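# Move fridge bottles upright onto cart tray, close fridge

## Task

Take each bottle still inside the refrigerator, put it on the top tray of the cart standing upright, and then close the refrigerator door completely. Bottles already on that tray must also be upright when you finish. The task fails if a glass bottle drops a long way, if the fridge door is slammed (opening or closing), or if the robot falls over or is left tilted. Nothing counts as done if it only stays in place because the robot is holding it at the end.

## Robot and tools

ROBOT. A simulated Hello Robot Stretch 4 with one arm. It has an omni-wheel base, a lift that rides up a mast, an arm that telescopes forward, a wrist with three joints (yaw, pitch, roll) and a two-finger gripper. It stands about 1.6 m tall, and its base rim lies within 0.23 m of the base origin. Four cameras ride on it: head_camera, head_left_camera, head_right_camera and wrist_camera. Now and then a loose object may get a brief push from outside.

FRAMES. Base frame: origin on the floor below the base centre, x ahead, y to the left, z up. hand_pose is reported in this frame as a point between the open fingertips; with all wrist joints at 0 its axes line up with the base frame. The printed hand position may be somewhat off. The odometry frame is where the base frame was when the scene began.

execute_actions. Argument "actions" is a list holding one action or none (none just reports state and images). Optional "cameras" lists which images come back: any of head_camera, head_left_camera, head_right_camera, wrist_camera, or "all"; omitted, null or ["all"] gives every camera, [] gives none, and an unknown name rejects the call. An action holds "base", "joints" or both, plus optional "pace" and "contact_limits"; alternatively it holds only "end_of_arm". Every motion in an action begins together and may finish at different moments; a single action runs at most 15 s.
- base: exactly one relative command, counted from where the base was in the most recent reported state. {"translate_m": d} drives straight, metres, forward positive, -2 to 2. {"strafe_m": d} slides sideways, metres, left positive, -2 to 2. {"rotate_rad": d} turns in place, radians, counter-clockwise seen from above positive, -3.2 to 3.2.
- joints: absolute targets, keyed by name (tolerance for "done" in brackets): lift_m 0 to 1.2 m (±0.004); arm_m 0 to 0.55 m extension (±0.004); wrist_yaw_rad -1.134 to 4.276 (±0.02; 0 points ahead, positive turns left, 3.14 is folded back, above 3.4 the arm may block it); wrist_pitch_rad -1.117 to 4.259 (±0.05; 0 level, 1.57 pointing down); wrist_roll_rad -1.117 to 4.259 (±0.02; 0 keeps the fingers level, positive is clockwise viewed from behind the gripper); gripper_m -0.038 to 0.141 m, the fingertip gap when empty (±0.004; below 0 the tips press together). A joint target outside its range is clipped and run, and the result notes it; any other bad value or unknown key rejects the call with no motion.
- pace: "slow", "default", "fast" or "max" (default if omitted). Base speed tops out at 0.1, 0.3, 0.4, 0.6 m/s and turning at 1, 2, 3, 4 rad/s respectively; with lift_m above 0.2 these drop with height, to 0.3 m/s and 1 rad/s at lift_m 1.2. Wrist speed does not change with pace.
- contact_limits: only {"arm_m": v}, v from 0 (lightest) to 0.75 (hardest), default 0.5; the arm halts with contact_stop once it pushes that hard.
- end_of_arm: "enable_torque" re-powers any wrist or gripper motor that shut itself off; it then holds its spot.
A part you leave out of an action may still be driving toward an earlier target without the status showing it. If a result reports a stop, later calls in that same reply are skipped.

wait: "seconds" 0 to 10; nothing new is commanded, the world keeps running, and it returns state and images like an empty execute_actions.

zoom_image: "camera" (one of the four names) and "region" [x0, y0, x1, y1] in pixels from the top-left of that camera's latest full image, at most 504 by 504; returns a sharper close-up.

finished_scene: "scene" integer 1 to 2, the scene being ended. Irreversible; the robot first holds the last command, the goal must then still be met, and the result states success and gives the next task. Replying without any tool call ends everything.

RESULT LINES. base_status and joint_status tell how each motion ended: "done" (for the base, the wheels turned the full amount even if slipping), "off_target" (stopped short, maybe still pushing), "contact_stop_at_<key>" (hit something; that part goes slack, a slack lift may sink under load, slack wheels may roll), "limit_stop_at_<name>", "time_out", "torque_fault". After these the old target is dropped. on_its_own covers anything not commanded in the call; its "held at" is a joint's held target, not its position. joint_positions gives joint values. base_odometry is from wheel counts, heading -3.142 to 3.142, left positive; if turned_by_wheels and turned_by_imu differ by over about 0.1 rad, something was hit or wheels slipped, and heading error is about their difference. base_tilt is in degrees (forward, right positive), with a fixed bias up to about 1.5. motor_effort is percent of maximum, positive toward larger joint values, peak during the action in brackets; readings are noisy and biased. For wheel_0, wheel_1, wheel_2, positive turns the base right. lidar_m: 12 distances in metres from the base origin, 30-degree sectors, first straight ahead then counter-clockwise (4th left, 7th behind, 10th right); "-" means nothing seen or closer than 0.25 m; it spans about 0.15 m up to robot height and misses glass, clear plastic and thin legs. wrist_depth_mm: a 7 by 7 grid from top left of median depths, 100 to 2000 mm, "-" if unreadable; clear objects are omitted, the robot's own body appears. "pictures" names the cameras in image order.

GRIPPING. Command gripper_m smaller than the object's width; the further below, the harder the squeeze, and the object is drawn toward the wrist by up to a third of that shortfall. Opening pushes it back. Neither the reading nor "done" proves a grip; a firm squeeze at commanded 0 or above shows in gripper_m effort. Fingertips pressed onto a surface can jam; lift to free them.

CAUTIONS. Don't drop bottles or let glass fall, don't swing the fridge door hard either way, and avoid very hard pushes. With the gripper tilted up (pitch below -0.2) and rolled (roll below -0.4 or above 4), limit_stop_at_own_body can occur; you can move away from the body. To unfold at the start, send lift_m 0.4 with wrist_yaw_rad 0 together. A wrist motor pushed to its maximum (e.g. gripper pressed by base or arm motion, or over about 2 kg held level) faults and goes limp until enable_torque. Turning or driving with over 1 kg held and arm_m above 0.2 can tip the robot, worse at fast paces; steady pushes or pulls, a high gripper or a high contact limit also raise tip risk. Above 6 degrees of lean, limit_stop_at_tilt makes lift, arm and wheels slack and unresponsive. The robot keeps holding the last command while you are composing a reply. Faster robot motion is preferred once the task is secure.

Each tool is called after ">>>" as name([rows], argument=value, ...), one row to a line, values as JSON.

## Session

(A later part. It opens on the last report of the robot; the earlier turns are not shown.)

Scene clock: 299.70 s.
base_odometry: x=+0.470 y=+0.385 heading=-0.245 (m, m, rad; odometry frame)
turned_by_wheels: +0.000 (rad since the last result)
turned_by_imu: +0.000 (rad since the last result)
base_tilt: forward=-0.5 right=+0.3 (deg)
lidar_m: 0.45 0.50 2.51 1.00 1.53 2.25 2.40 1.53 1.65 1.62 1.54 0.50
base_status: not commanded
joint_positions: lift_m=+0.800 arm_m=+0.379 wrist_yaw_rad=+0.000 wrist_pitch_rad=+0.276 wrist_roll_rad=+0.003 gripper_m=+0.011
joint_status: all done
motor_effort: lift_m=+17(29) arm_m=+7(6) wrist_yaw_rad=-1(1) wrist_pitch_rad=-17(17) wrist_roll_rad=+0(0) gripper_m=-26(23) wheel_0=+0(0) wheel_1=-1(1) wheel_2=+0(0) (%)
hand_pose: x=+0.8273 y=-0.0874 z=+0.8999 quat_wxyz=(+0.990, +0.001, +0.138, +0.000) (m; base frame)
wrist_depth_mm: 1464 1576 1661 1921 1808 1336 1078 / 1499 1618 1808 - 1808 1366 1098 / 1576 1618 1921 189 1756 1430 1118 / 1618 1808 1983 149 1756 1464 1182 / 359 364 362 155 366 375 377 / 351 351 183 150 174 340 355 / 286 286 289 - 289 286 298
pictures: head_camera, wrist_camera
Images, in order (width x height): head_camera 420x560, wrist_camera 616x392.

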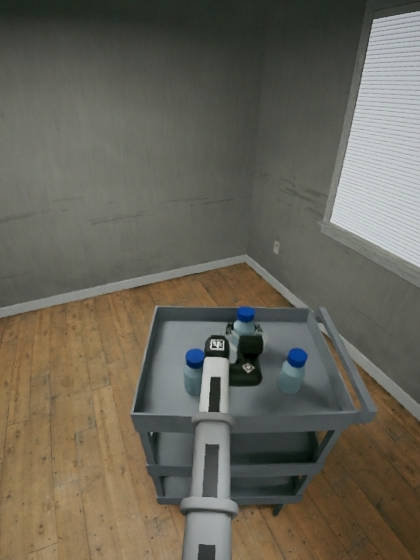

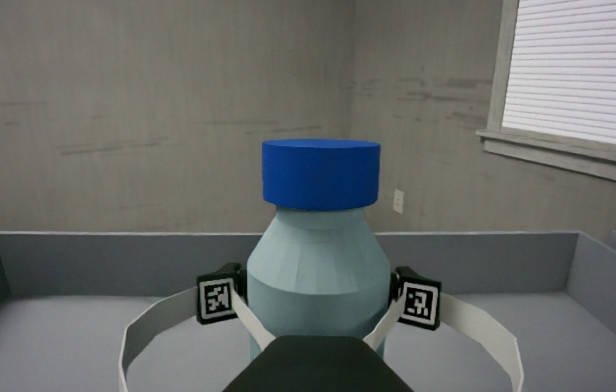

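>>> execute_actions([
  {"base":{"strafe_m":-0.015},"joints":{"lift_m":0.776},"pace":"slow"},
], cameras=["wrist_camera","head_camera"])

Scene clock: 307.97 s.
base_odometry: x=+0.466 y=+0.371 heading=-0.245 (m, m, rad; odometry frame)
turned_by_wheels: +0.000 (rad since the last result)
turned_by_imu: +0.001 (rad since the last result)
base_tilt: forward=-0.4 right=+0.2 (deg)
lidar_m: 0.47 0.50 2.51 1.01 1.57 2.30 2.41 1.54 1.62 1.59 1.54 0.51
base_status: done
joint_positions: lift_m=+0.776 arm_m=+0.379 wrist_yaw_rad=+0.000 wrist_pitch_rad=+0.276 wrist_roll_rad=+0.003 gripper_m=+0.011
joint_status: all done
motor_effort: lift_m=+17(16) arm_m=+7(6) wrist_yaw_rad=-2(0) wrist_pitch_rad=-17(18) wrist_roll_rad=+1(1) gripper_m=-25(25) wheel_0=+1(2) wheel_1=-1(3) wheel_2=+0(2) (%)
hand_pose: x=+0.8273 y=-0.0874 z=+0.8759 quat_wxyz=(+0.990, +0.001, +0.138, +0.000) (m; base frame)
wrist_depth_mm: 1430 1576 1708 1921 1708 1308 1060 / 1499 1618 1863 - 1808 1308 1078 / 1576 1708 1863 189 1808 1397 1138 / 1576 1756 1921 149 1708 1397 1118 / 357 359 357 155 359 368 368 / 312 315 182 151 173 306 322 / 254 254 257 - 257 254 264
pictures: head_camera, wrist_camera
Images, in order (width x height): head_camera 420x560, wrist_camera 616x392.

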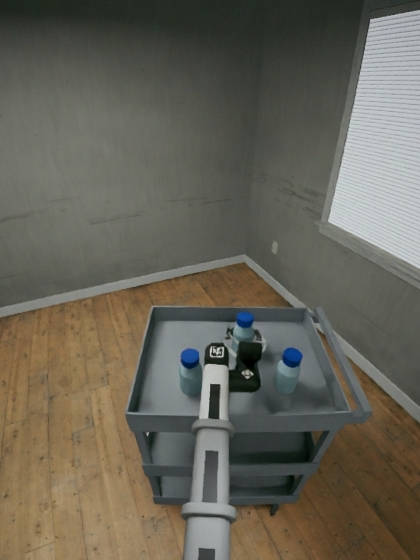

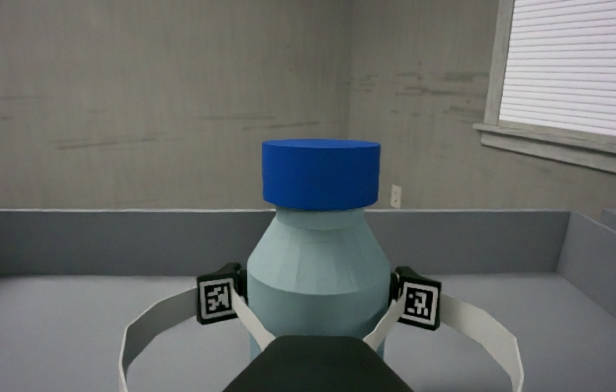

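>>> execute_actions([
  {"joints":{"lift_m":0.762},"pace":"slow"},
], cameras=[])

Scene clock: 313.87 s.
base_odometry: x=+0.466 y=+0.371 heading=-0.245 (m, m, rad; odometry frame)
turned_by_wheels: +0.000 (rad since the last result)
turned_by_imu: +0.001 (rad since the last result)
base_tilt: forward=-0.3 right=+0.4 (deg)
lidar_m: 0.47 0.47 2.50 1.01 1.55 2.30 2.41 1.53 1.64 1.56 1.55 0.53
base_status: not commanded
joint_positions: lift_m=+0.762 arm_m=+0.379 wrist_yaw_rad=+0.000 wrist_pitch_rad=+0.276 wrist_roll_rad=+0.003 gripper_m=+0.011
joint_status: all done
motor_effort: lift_m=+17(17) arm_m=+7(7) wrist_yaw_rad=-1(1) wrist_pitch_rad=-17(17) wrist_roll_rad=+0(1) gripper_m=-24(24) wheel_0=+1(1) wheel_1=-1(1) wheel_2=+0(0) (%)
hand_pose: x=+0.8273 y=-0.0874 z=+0.8619 quat_wxyz=(+0.990, +0.001, +0.138, +0.000) (m; base frame)
wrist_depth_mm: 1464 1576 1708 1983 1756 1281 1042 / 1464 1576 1808 - 1808 1336 1098 / 1537 1756 1921 189 1808 1430 1098 / 345 347 351 149 353 359 362 / 353 357 357 155 362 366 364 / 289 291 182 150 174 283 296 / 236 234 236 - 239 238 241
pictures: none
No camera images: the call's "cameras" was empty. Leave "cameras" out to get every camera's image.

>>> execute_actions([
  {"joints":{"lift_m":0.752},"pace":"slow"},
], cameras=["wrist_camera"])

Scene clock: 319.23 s.
base_odometry: x=+0.466 y=+0.371 heading=-0.245 (m, m, rad; odometry frame)
turned_by_wheels: +0.000 (rad since the last result)
turned_by_imu: +0.001 (rad since the last result)
base_tilt: forward=-0.4 right=+0.5 (deg)
lidar_m: 0.46 0.51 2.52 1.02 1.55 2.28 2.39 1.54 1.64 1.57 1.54 0.52
base_status: not commanded
joint_positions: lift_m=+0.753 arm_m=+0.379 wrist_yaw_rad=+0.000 wrist_pitch_rad=+0.270 wrist_roll_rad=+0.003 gripper_m=+0.011
joint_status: all done
motor_effort: lift_m=+13(16) arm_m=+6(7) wrist_yaw_rad=-1(1) wrist_pitch_rad=+2(18) wrist_roll_rad=+1(0) gripper_m=-25(24) wheel_0=+1(1) wheel_1=-1(1) wheel_2=+0(0) (%)
hand_pose: x=+0.8278 y=-0.0874 z=+0.8540 quat_wxyz=(+0.991, +0.001, +0.134, +0.000) (m; base frame)
wrist_depth_mm: 1464 1576 1708 1921 1661 1308 1060 / 1464 1576 1863 - 1808 1366 1098 / 1499 1661 1921 169 1756 1397 1098 / 343 345 349 153 353 357 357 / 349 357 355 155 353 366 368 / 283 285 183 150 173 277 291 / 229 228 230 - 232 230 235
pictures: wrist_camera
Images, in order (width x height): wrist_camera 616x392.

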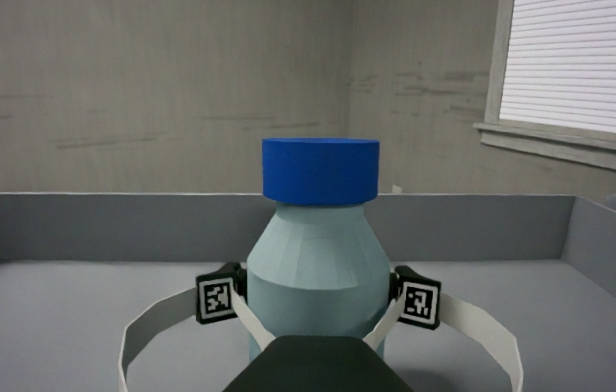

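>>> execute_actions([
  {"joints":{"gripper_m":0.12}},
], cameras=["wrist_camera"])

>>> execute_actions([
  {"joints":{"lift_m":0.92}},
], cameras=[])

>>> execute_actions([
  {"joints":{"arm_m":0.0,"gripper_m":0,"wrist_pitch_rad":0},"base":{"translate_m":-0.1}},
], cameras=["head_camera"])

>>> execute_actions([
  {"base":{"rotate_rad":1.9}},
])

Scene clock: 328.03 s.
base_odometry: x=+0.466 y=+0.371 heading=-0.245 (m, m, rad; odometry frame)
turned_by_wheels: +0.000 (rad since the last result)
turned_by_imu: +0.001 (rad since the last result)
base_tilt: forward=-0.6 right=+0.3 (deg)
lidar_m: 0.47 0.49 2.50 1.00 1.53 2.30 2.40 1.54 1.64 1.59 1.54 0.52
base_status: not commanded
joint_positions: lift_m=+0.753 arm_m=+0.379 wrist_yaw_rad=+0.000 wrist_pitch_rad=+0.272 wrist_roll_rad=+0.003 gripper_m=+0.120
joint_status: all done
motor_effort: lift_m=+15(15) arm_m=+6(7) wrist_yaw_rad=+0(1) wrist_pitch_rad=-4(6) wrist_roll_rad=+0(0) gripper_m=+0(24) wheel_0=+1(1) wheel_1=-1(1) wheel_2=+0(0) (%)
hand_pose: x=+0.8276 y=-0.0876 z=+0.8533 quat_wxyz=(+0.991, +0.001, +0.135, +0.000) (m; base frame)
wrist_depth_mm: 1464 1618 1756 1983 1708 1308 1078 / 1537 1618 1808 - 1756 1336 1078 / 1576 1756 1921 175 1661 1366 1138 / 347 349 349 159 351 359 359 / 347 351 353 166 338 359 355 / 276 279 196 162 195 260 286 / 226 224 229 - 234 229 231
pictures: wrist_camera
Images, in order (width x height): wrist_camera 616x392.

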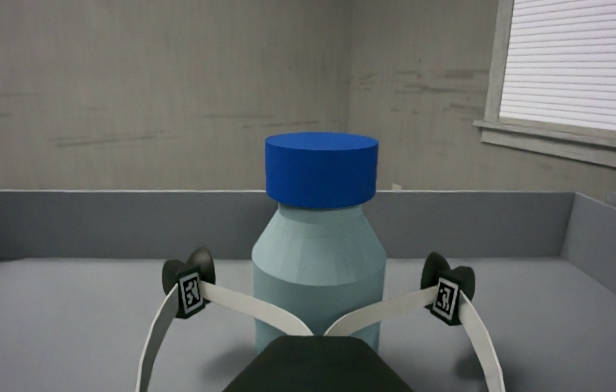

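Scene clock: 329.80 s.
base_odometry: x=+0.466 y=+0.371 heading=-0.245 (m, m, rad; odometry frame)
turned_by_wheels: +0.000 (rad since the last result)
turned_by_imu: +0.000 (rad since the last result)
base_tilt: forward=-0.3 right=+0.4 (deg)
lidar_m: 0.45 0.49 2.51 0.99 1.54 2.29 2.40 1.55 1.64 1.57 1.54 0.49
base_status: not commanded
joint_positions: lift_m=+0.920 arm_m=+0.379 wrist_yaw_rad=+0.000 wrist_pitch_rad=+0.272 wrist_roll_rad=+0.003 gripper_m=+0.120
joint_status: all done
motor_effort: lift_m=+27(28) arm_m=+7(7) wrist_yaw_rad=+2(1) wrist_pitch_rad=-5(6) wrist_roll_rad=+0(0) gripper_m=+0(3) wheel_0=+1(1) wheel_1=-1(1) wheel_2=+0(0) (%)
hand_pose: x=+0.8276 y=-0.0875 z=+1.0203 quat_wxyz=(+0.991, +0.001, +0.136, +0.000) (m; base frame)
wrist_depth_mm: 1464 1576 1708 1921 1808 1255 1078 / 1499 1661 1808 - 1808 1366 1078 / 1576 1756 1921 - 1808 1366 1118 / 1576 1756 1983 - 1921 1397 1138 / 1708 1921 - - 1983 1397 1160 / 1708 1756 1661 1921 1808 1308 1182 / 397 394 399 - 404 410 389
pictures: none
No camera images: the call's "cameras" was empty. Leave "cameras" out to get every camera's image.

Scene clock: 332.03 s.
base_odometry: x=+0.369 y=+0.395 heading=-0.245 (m, m, rad; odometry frame)
turned_by_wheels: +0.000 (rad since the last result)
turned_by_imu: +0.001 (rad since the last result)
base_tilt: forward=-0.4 right=+0.3 (deg)
lidar_m: 0.56 0.58 2.60 1.00 1.54 2.25 2.33 1.46 1.55 1.62 1.58 0.62
base_status: done
joint_positions: lift_m=+0.920 arm_m=+0.001 wrist_yaw_rad=+0.000 wrist_pitch_rad=+0.002 wrist_roll_rad=+0.003 gripper_m=+0.000
joint_status: all done
motor_effort: lift_m=+27(27) arm_m=-7(10) wrist_yaw_rad=+0(1) wrist_pitch_rad=-7(13) wrist_roll_rad=+0(0) gripper_m=-6(6) wheel_0=+0(3) wheel_1=+1(3) wheel_2=-1(11) (%)
hand_pose: x=+0.4608 y=-0.0874 z=+1.0971 quat_wxyz=(+1.000, +0.001, +0.001, +0.000) (m; base frame)
wrist_depth_mm: 1921 - - - - 1661 1336 / 1808 - - - - 1618 1308 / 1921 - - - - 1618 1308 / 1983 - - - - 1661 1336 / 1921 - - - - 1708 1308 / 1983 - 820 202 184 1618 1366 / 1983 640 504 - 508 580 1281
pictures: head_camera
Images, in order (width x height): head_camera 420x560.

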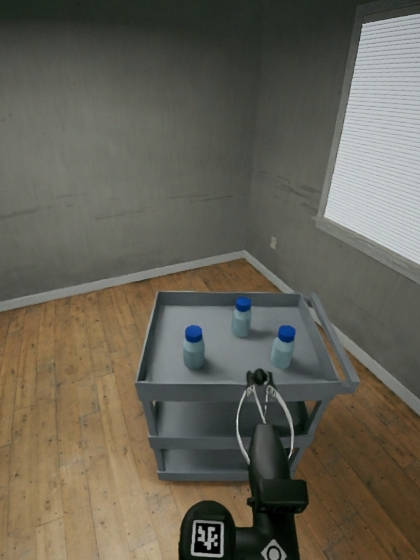

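Scene clock: 334.33 s.
base_odometry: x=+0.369 y=+0.395 heading=+1.655 (m, m, rad; odometry frame)
turned_by_wheels: +1.900 (rad since the last result)
turned_by_imu: +1.904 (rad since the last result)
base_tilt: forward=-0.4 right=+0.4 (deg)
lidar_m: 1.06 1.58 2.48 1.47 1.52 1.77 1.58 0.68 0.58 0.57 2.47 0.99
base_status: done
joint_positions: lift_m=+0.920 arm_m=+0.001 wrist_yaw_rad=+0.000 wrist_pitch_rad=+0.002 wrist_roll_rad=+0.003 gripper_m=+0.000
joint_status: not commanded
motor_effort: lift_m=+26(27) arm_m=-7(7) wrist_yaw_rad=-1(0) wrist_pitch_rad=-7(7) wrist_roll_rad=+0(1) gripper_m=-7(7) wheel_0=+1(5) wheel_1=-1(6) wheel_2=+0(8) (%)
hand_pose: x=+0.4608 y=-0.0874 z=+1.0971 quat_wxyz=(+1.000, +0.001, +0.001, +0.000) (m; base frame)
wrist_depth_mm: 1661 1808 1308 1336 831 - - / 1756 1756 1756 1708 820 - - / 1756 1863 1576 1499 842 - - / 1808 1808 1708 1808 831 - - / 1808 1863 1576 1430 820 - - / 1808 1756 1308 202 185 - - / 1808 1863 1464 - 750 - -
pictures: head_camera, head_left_camera, head_right_camera, wrist_camera
Images, in order (width x height): head_camera 420x560, head_left_camera 420x672, head_right_camera 420x672, wrist_camera 616x392.

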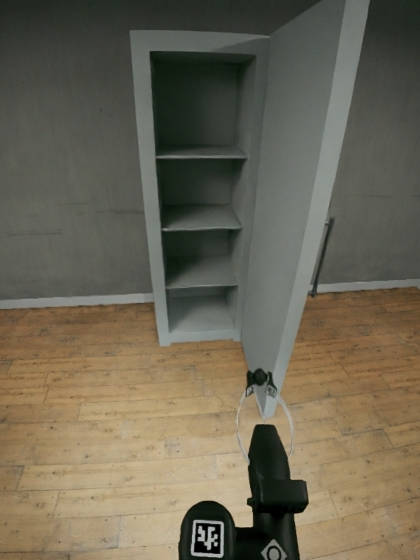

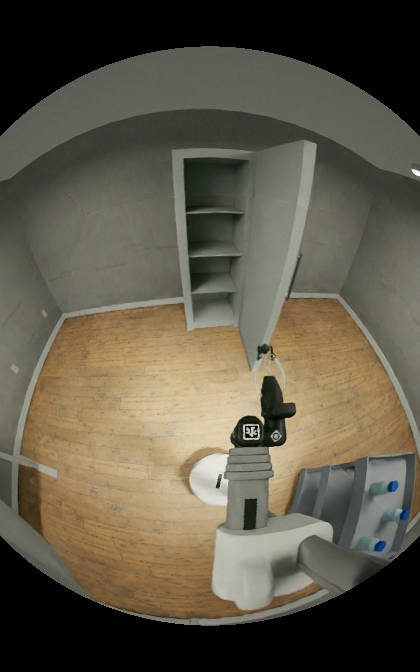

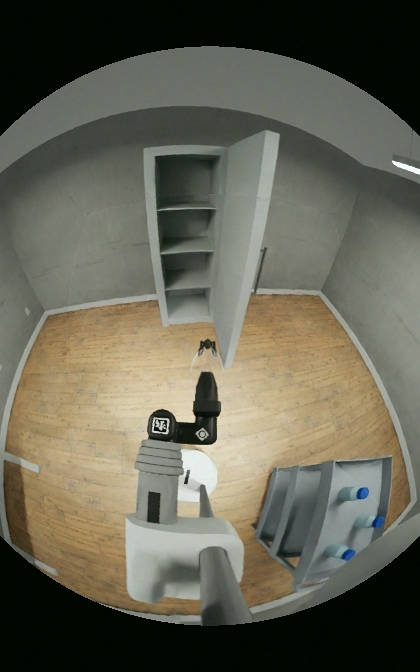

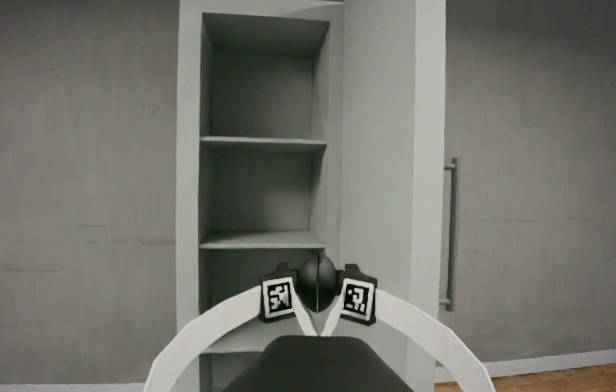

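>>> execute_actions([
  {"base":{"translate_m":0.45},"joints":{"lift_m":0.4}},
], cameras=[])

>>> execute_actions([
  {"base":{"strafe_m":-0.5}},
], cameras=[])

>>> execute_actions([
  {"base":{"translate_m":0.2},"joints":{"arm_m":0.3}},
], cameras=["head_camera","head_left_camera"])

Scene clock: 350.43 s.
base_odometry: x=+0.331 y=+0.844 heading=+1.655 (m, m, rad; odometry frame)
turned_by_wheels: +0.000 (rad since the last result)
turned_by_imu: +0.000 (rad since the last result)
base_tilt: forward=-0.2 right=+0.4 (deg)
lidar_m: 0.85 1.11 2.05 2.33 1.63 1.95 2.03 0.82 0.72 2.36 2.40 0.58
base_status: done
joint_positions: lift_m=+0.400 arm_m=+0.001 wrist_yaw_rad=+0.000 wrist_pitch_rad=+0.002 wrist_roll_rad=+0.003 gripper_m=+0.000
joint_status: all done
motor_effort: lift_m=+15(24) arm_m=-6(7) wrist_yaw_rad=+1(0) wrist_pitch_rad=-7(7) wrist_roll_rad=-1(1) gripper_m=-7(8) wheel_0=+0(6) wheel_1=+0(2) wheel_2=+2(8) (%)
hand_pose: x=+0.4607 y=-0.0874 z=+0.5780 quat_wxyz=(+1.000, +0.001, +0.001, +0.000) (m; base frame)
wrist_depth_mm: 1308 1008 1308 1336 627 379 291 / 1308 917 1160 1008 627 384 291 / 1336 917 1308 1366 634 384 291 / 1366 931 1308 1182 627 382 293 / 1366 904 1336 931 621 382 294 / 1336 917 1336 202 184 377 296 / 1229 904 976 - 539 319 298
pictures: none
No camera images: the call's "cameras" was empty. Leave "cameras" out to get every camera's image.

Scene clock: 353.43 s.
base_odometry: x=+0.829 y=+0.886 heading=+1.655 (m, m, rad; odometry frame)
turned_by_wheels: +0.000 (rad since the last result)
turned_by_imu: +0.000 (rad since the last result)
base_tilt: forward=-0.4 right=+0.4 (deg)
lidar_m: 0.57 0.54 2.17 2.84 2.09 2.17 0.46 0.41 0.72 1.88 1.93 1.94
base_status: done
joint_positions: lift_m=+0.400 arm_m=+0.001 wrist_yaw_rad=+0.000 wrist_pitch_rad=+0.002 wrist_roll_rad=+0.003 gripper_m=+0.000
joint_status: not commanded
motor_effort: lift_m=+16(16) arm_m=-7(7) wrist_yaw_rad=+0(1) wrist_pitch_rad=-7(7) wrist_roll_rad=+0(0) gripper_m=-9(8) wheel_0=-1(10) wheel_1=+0(10) wheel_2=+1(1) (%)
hand_pose: x=+0.4607 y=-0.0874 z=+0.5779 quat_wxyz=(+1.000, +0.001, +0.001, +0.000) (m; base frame)
wrist_depth_mm: 327 535 1499 1576 1576 1708 1756 / 320 544 1537 1576 1576 1661 1756 / 327 549 1499 1537 1618 1708 1756 / 329 554 1537 1576 1661 1661 1756 / 329 554 1537 1537 1618 1708 1756 / 327 559 1138 202 186 1708 1756 / 334 500 1255 - 1281 1182 1255
pictures: none
No camera images: the call's "cameras" was empty. Leave "cameras" out to get every camera's image.

Scene clock: 355.50 s.
base_odometry: x=+0.813 y=+1.085 heading=+1.655 (m, m, rad; odometry frame)
turned_by_wheels: +0.000 (rad since the last result)
turned_by_imu: +0.000 (rad since the last result)
base_tilt: forward=-0.4 right=+0.4 (deg)
lidar_m: 0.39 0.35 1.25 2.88 2.20 2.41 0.61 0.63 2.07 1.86 1.88 1.73
base_status: done
joint_positions: lift_m=+0.400 arm_m=+0.299 wrist_yaw_rad=+0.000 wrist_pitch_rad=+0.002 wrist_roll_rad=+0.003 gripper_m=+0.000
joint_status: all done
motor_effort: lift_m=+16(16) arm_m=+7(7) wrist_yaw_rad=-2(1) wrist_pitch_rad=-6(7) wrist_roll_rad=+0(0) gripper_m=-6(8) wheel_0=+1(0) wheel_1=+1(2) wheel_2=+1(9) (%)
hand_pose: x=+0.7582 y=-0.0874 z=+0.5780 quat_wxyz=(+1.000, +0.001, +0.001, +0.000) (m; base frame)
wrist_depth_mm: 535 866 1025 1078 1098 1160 1205 / 525 878 1042 1060 1138 1160 1205 / 525 904 1060 1078 1138 1160 1205 / 535 917 1042 1042 1138 1160 1205 / 525 904 1042 1060 1160 1205 1229 / 525 904 1042 202 185 1182 1205 / 544 820 1042 - 1160 1182 1255
pictures: head_camera, head_left_camera
Images, in order (width x height): head_camera 420x560, head_left_camera 420x672.

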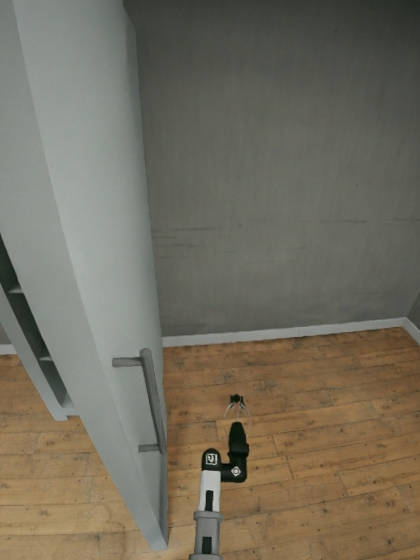

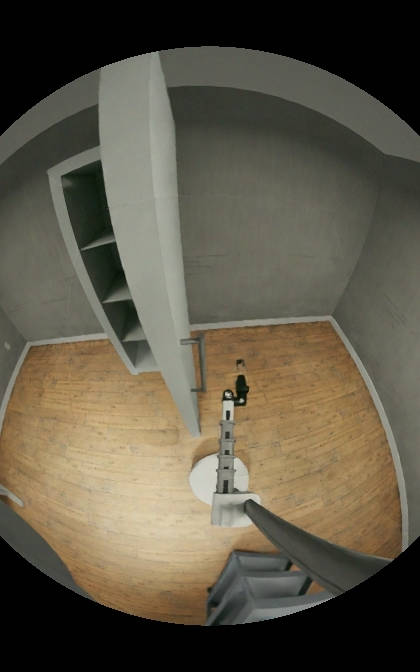

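>>> execute_actions([
  {"base":{"strafe_m":0.55},"joints":{"lift_m":0.3},"pace":"slow"},
], cameras=["head_camera","head_left_camera"])

Scene clock: 367.27 s.
base_odometry: x=+0.265 y=+1.039 heading=+1.655 (m, m, rad; odometry frame)
turned_by_wheels: +0.000 (rad since the last result)
turned_by_imu: +0.002 (rad since the last result)
base_tilt: forward=-0.5 right=+0.4 (deg)
lidar_m: 0.83 0.79 1.80 2.31 1.68 1.90 2.24 0.92 0.90 2.41 2.43 0.92
base_status: done
joint_positions: lift_m=+0.300 arm_m=+0.299 wrist_yaw_rad=+0.000 wrist_pitch_rad=+0.002 wrist_roll_rad=+0.003 gripper_m=+0.000
joint_status: all done
motor_effort: lift_m=+15(15) arm_m=+6(6) wrist_yaw_rad=+0(40) wrist_pitch_rad=-6(6) wrist_roll_rad=+0(0) gripper_m=-5(8) wheel_0=-2(13) wheel_1=+1(1) wheel_2=-1(3) (%)
hand_pose: x=+0.7582 y=-0.0875 z=+0.4781 quat_wxyz=(+1.000, +0.001, +0.001, +0.000) (m; base frame)
wrist_depth_mm: 317 327 340 351 362 1042 1098 / 319 330 342 351 368 1060 1078 / 322 332 342 355 368 1078 1098 / 324 334 343 357 370 1060 1118 / 325 334 347 355 373 1060 1138 / 329 338 347 202 185 1060 1118 / 329 334 351 - 377 991 1078
pictures: head_camera, head_left_camera
Images, in order (width x height): head_camera 420x560, head_left_camera 420x672.

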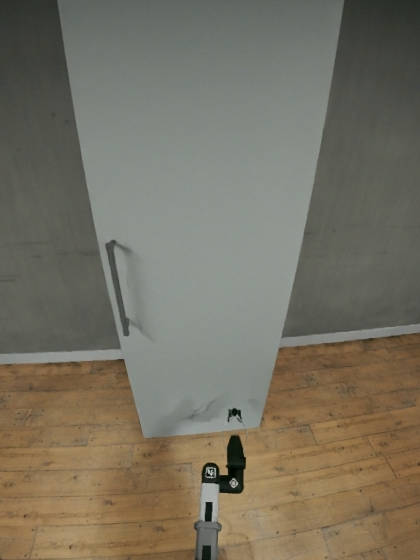

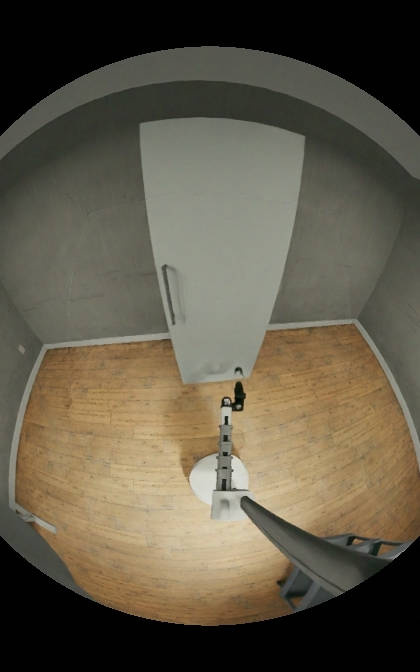

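>>> execute_actions([
  {"base":{"strafe_m":0.3}},
], cameras=[])

>>> execute_actions([
  {"joints":{"arm_m":0.46},"pace":"slow","contact_limits":{"arm_m":0.2}},
])

Scene clock: 378.57 s.
base_odometry: x=-0.034 y=+1.014 heading=+1.655 (m, m, rad; odometry frame)
turned_by_wheels: +0.000 (rad since the last result)
turned_by_imu: +0.001 (rad since the last result)
base_tilt: forward=-0.4 right=+0.2 (deg)
lidar_m: 0.75 1.43 1.75 2.01 1.44 1.54 2.28 1.26 1.13 2.69 2.49 0.90
base_status: done
joint_positions: lift_m=+0.300 arm_m=+0.299 wrist_yaw_rad=+0.000 wrist_pitch_rad=+0.002 wrist_roll_rad=+0.003 gripper_m=+0.000
joint_status: not commanded
motor_effort: lift_m=+15(15) arm_m=+6(6) wrist_yaw_rad=+0(0) wrist_pitch_rad=-6(6) wrist_roll_rad=+0(1) gripper_m=-6(7) wheel_0=+0(7) wheel_1=-2(8) wheel_2=-1(1) (%)
hand_pose: x=+0.7582 y=-0.0875 z=+0.4780 quat_wxyz=(+1.000, +0.001, +0.001, +0.000) (m; base frame)
wrist_depth_mm: 831 854 287 301 310 324 334 / 842 287 291 301 310 325 336 / 842 287 293 306 314 325 338 / 842 289 294 306 317 327 343 / 854 291 298 306 320 332 343 / 854 296 294 202 185 334 347 / 854 878 300 - 324 336 347
pictures: none
No camera images: the call's "cameras" was empty. Leave "cameras" out to get every camera's image.

Scene clock: 380.33 s.
base_odometry: x=-0.034 y=+1.013 heading=+1.655 (m, m, rad; odometry frame)
turned_by_wheels: +0.000 (rad since the last result)
turned_by_imu: +0.001 (rad since the last result)
base_tilt: forward=-0.3 right=+0.4 (deg)
lidar_m: 0.71 1.41 1.75 2.02 1.43 1.57 2.27 1.27 1.11 2.69 2.46 0.87
base_status: not commanded
joint_positions: lift_m=+0.300 arm_m=+0.374 wrist_yaw_rad=-0.005 wrist_pitch_rad=+0.001 wrist_roll_rad=+0.003 gripper_m=+0.000
joint_status: arm_m contact_stop (moved +0.075 of +0.161)
on_its_own: arm_m is slack since a contact_stop (your +0.460 is given up)
motor_effort: lift_m=+15(15) arm_m=+0(19) wrist_yaw_rad=+13(35) wrist_pitch_rad=-4(7) wrist_roll_rad=+0(0) gripper_m=-5(8) wheel_0=+2(3) wheel_1=+2(4) wheel_2=-5(12) (%)
contact_limits: arm_m 0.2
hand_pose: x=+0.8330 y=-0.0887 z=+0.4782 quat_wxyz=(+1.000, +0.001, +0.001, -0.002) (m; base frame)
wrist_depth_mm: 768 213 220 229 236 244 252 / 768 214 221 229 237 247 254 / 768 216 224 229 239 248 256 / 778 216 224 232 241 250 259 / 778 217 225 231 242 252 260 / 788 219 182 203 185 253 263 / 788 217 227 - 245 254 264
pictures: head_camera, head_left_camera, head_right_camera, wrist_camera
Images, in order (width x height): head_camera 420x560, head_left_camera 420x672, head_right_camera 420x672, wrist_camera 616x392.

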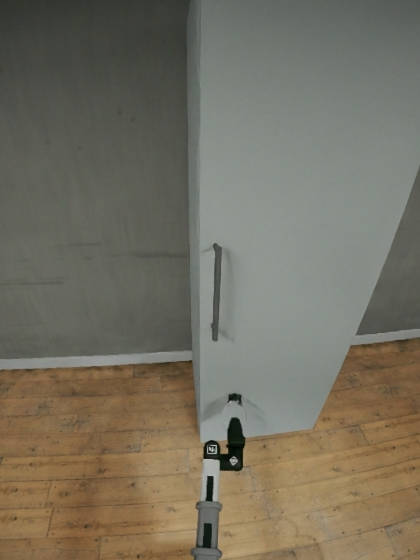

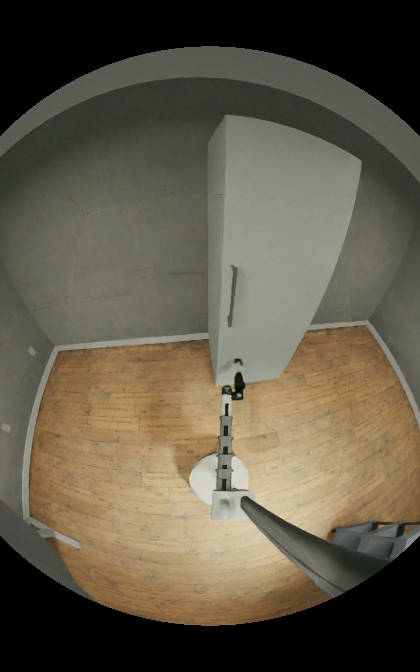

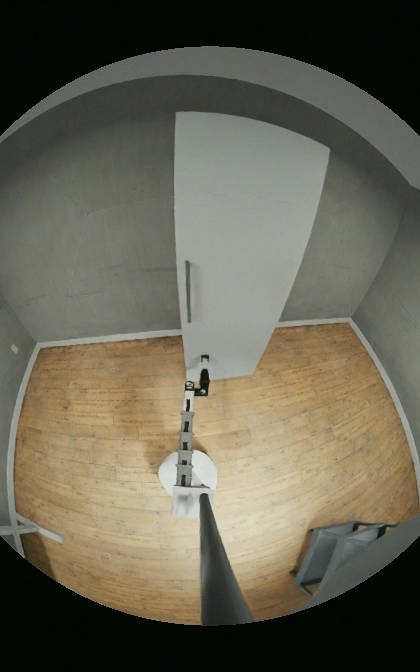

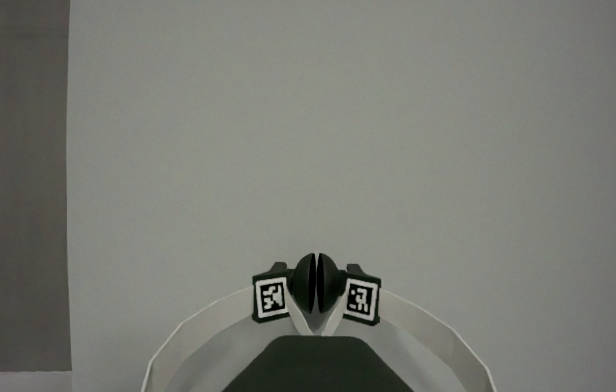

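Appears closed.

>>> execute_actions([
  {"joints":{"arm_m":0.3},"base":{"strafe_m":0.2}},
], cameras=["head_camera","wrist_camera","head_left_camera"])

Scene clock: 386.43 s.
base_odometry: x=-0.234 y=+0.997 heading=+1.655 (m, m, rad; odometry frame)
turned_by_wheels: +0.000 (rad since the last result)
turned_by_imu: +0.001 (rad since the last result)
base_tilt: forward=-0.4 right=+0.4 (deg)
lidar_m: 0.73 1.39 1.71 1.81 1.27 1.31 2.29 1.50 1.30 2.89 2.41 0.86
base_status: done
joint_positions: lift_m=+0.300 arm_m=+0.301 wrist_yaw_rad=+0.000 wrist_pitch_rad=+0.002 wrist_roll_rad=+0.003 gripper_m=+0.000
joint_status: all done
motor_effort: lift_m=+15(15) arm_m=-7(7) wrist_yaw_rad=+0(13) wrist_pitch_rad=-6(6) wrist_roll_rad=+1(0) gripper_m=-7(5) wheel_0=+0(3) wheel_1=-1(12) wheel_2=-1(6) (%)
hand_pose: x=+0.7606 y=-0.0875 z=+0.4781 quat_wxyz=(+1.000, +0.001, +0.001, +0.000) (m; base frame)
wrist_depth_mm: 798 831 866 707 279 285 294 / 820 831 878 699 279 286 296 / 820 842 866 683 283 287 296 / 820 854 878 676 283 287 298 / 831 854 878 462 285 291 301 / 831 854 891 202 185 293 304 / 831 854 878 - 285 296 306
pictures: head_camera, head_left_camera, wrist_camera
Images, in order (width x height): head_camera 420x560, head_left_camera 420x672, wrist_camera 616x392.

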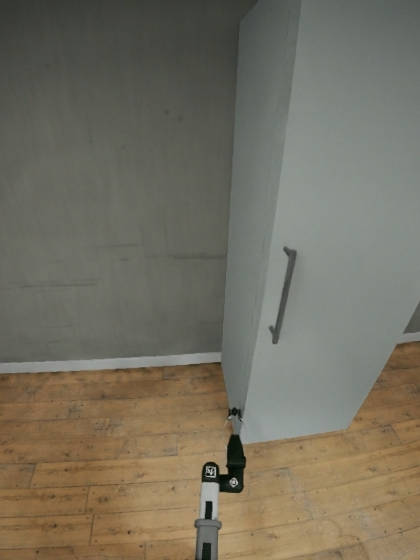

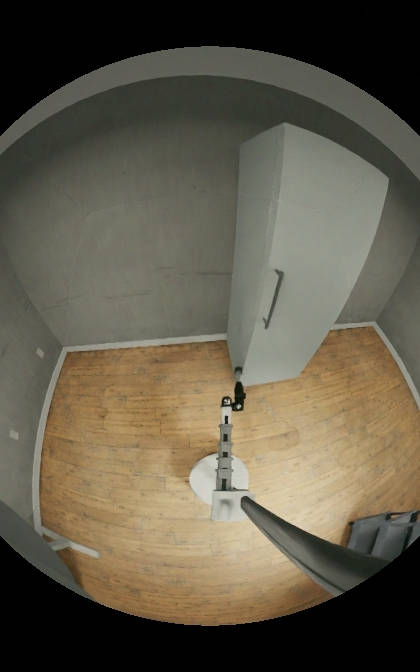

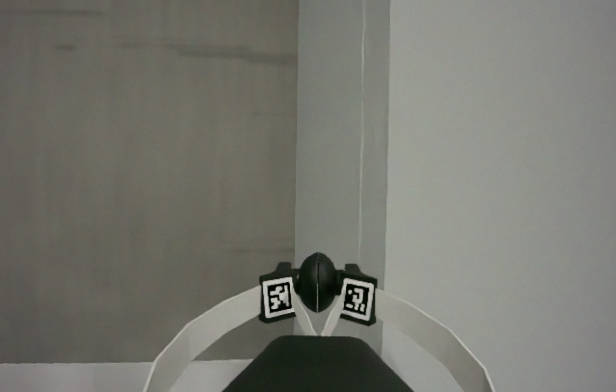

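>>> finished_scene(scene=1)

The scene is finished: the task was done.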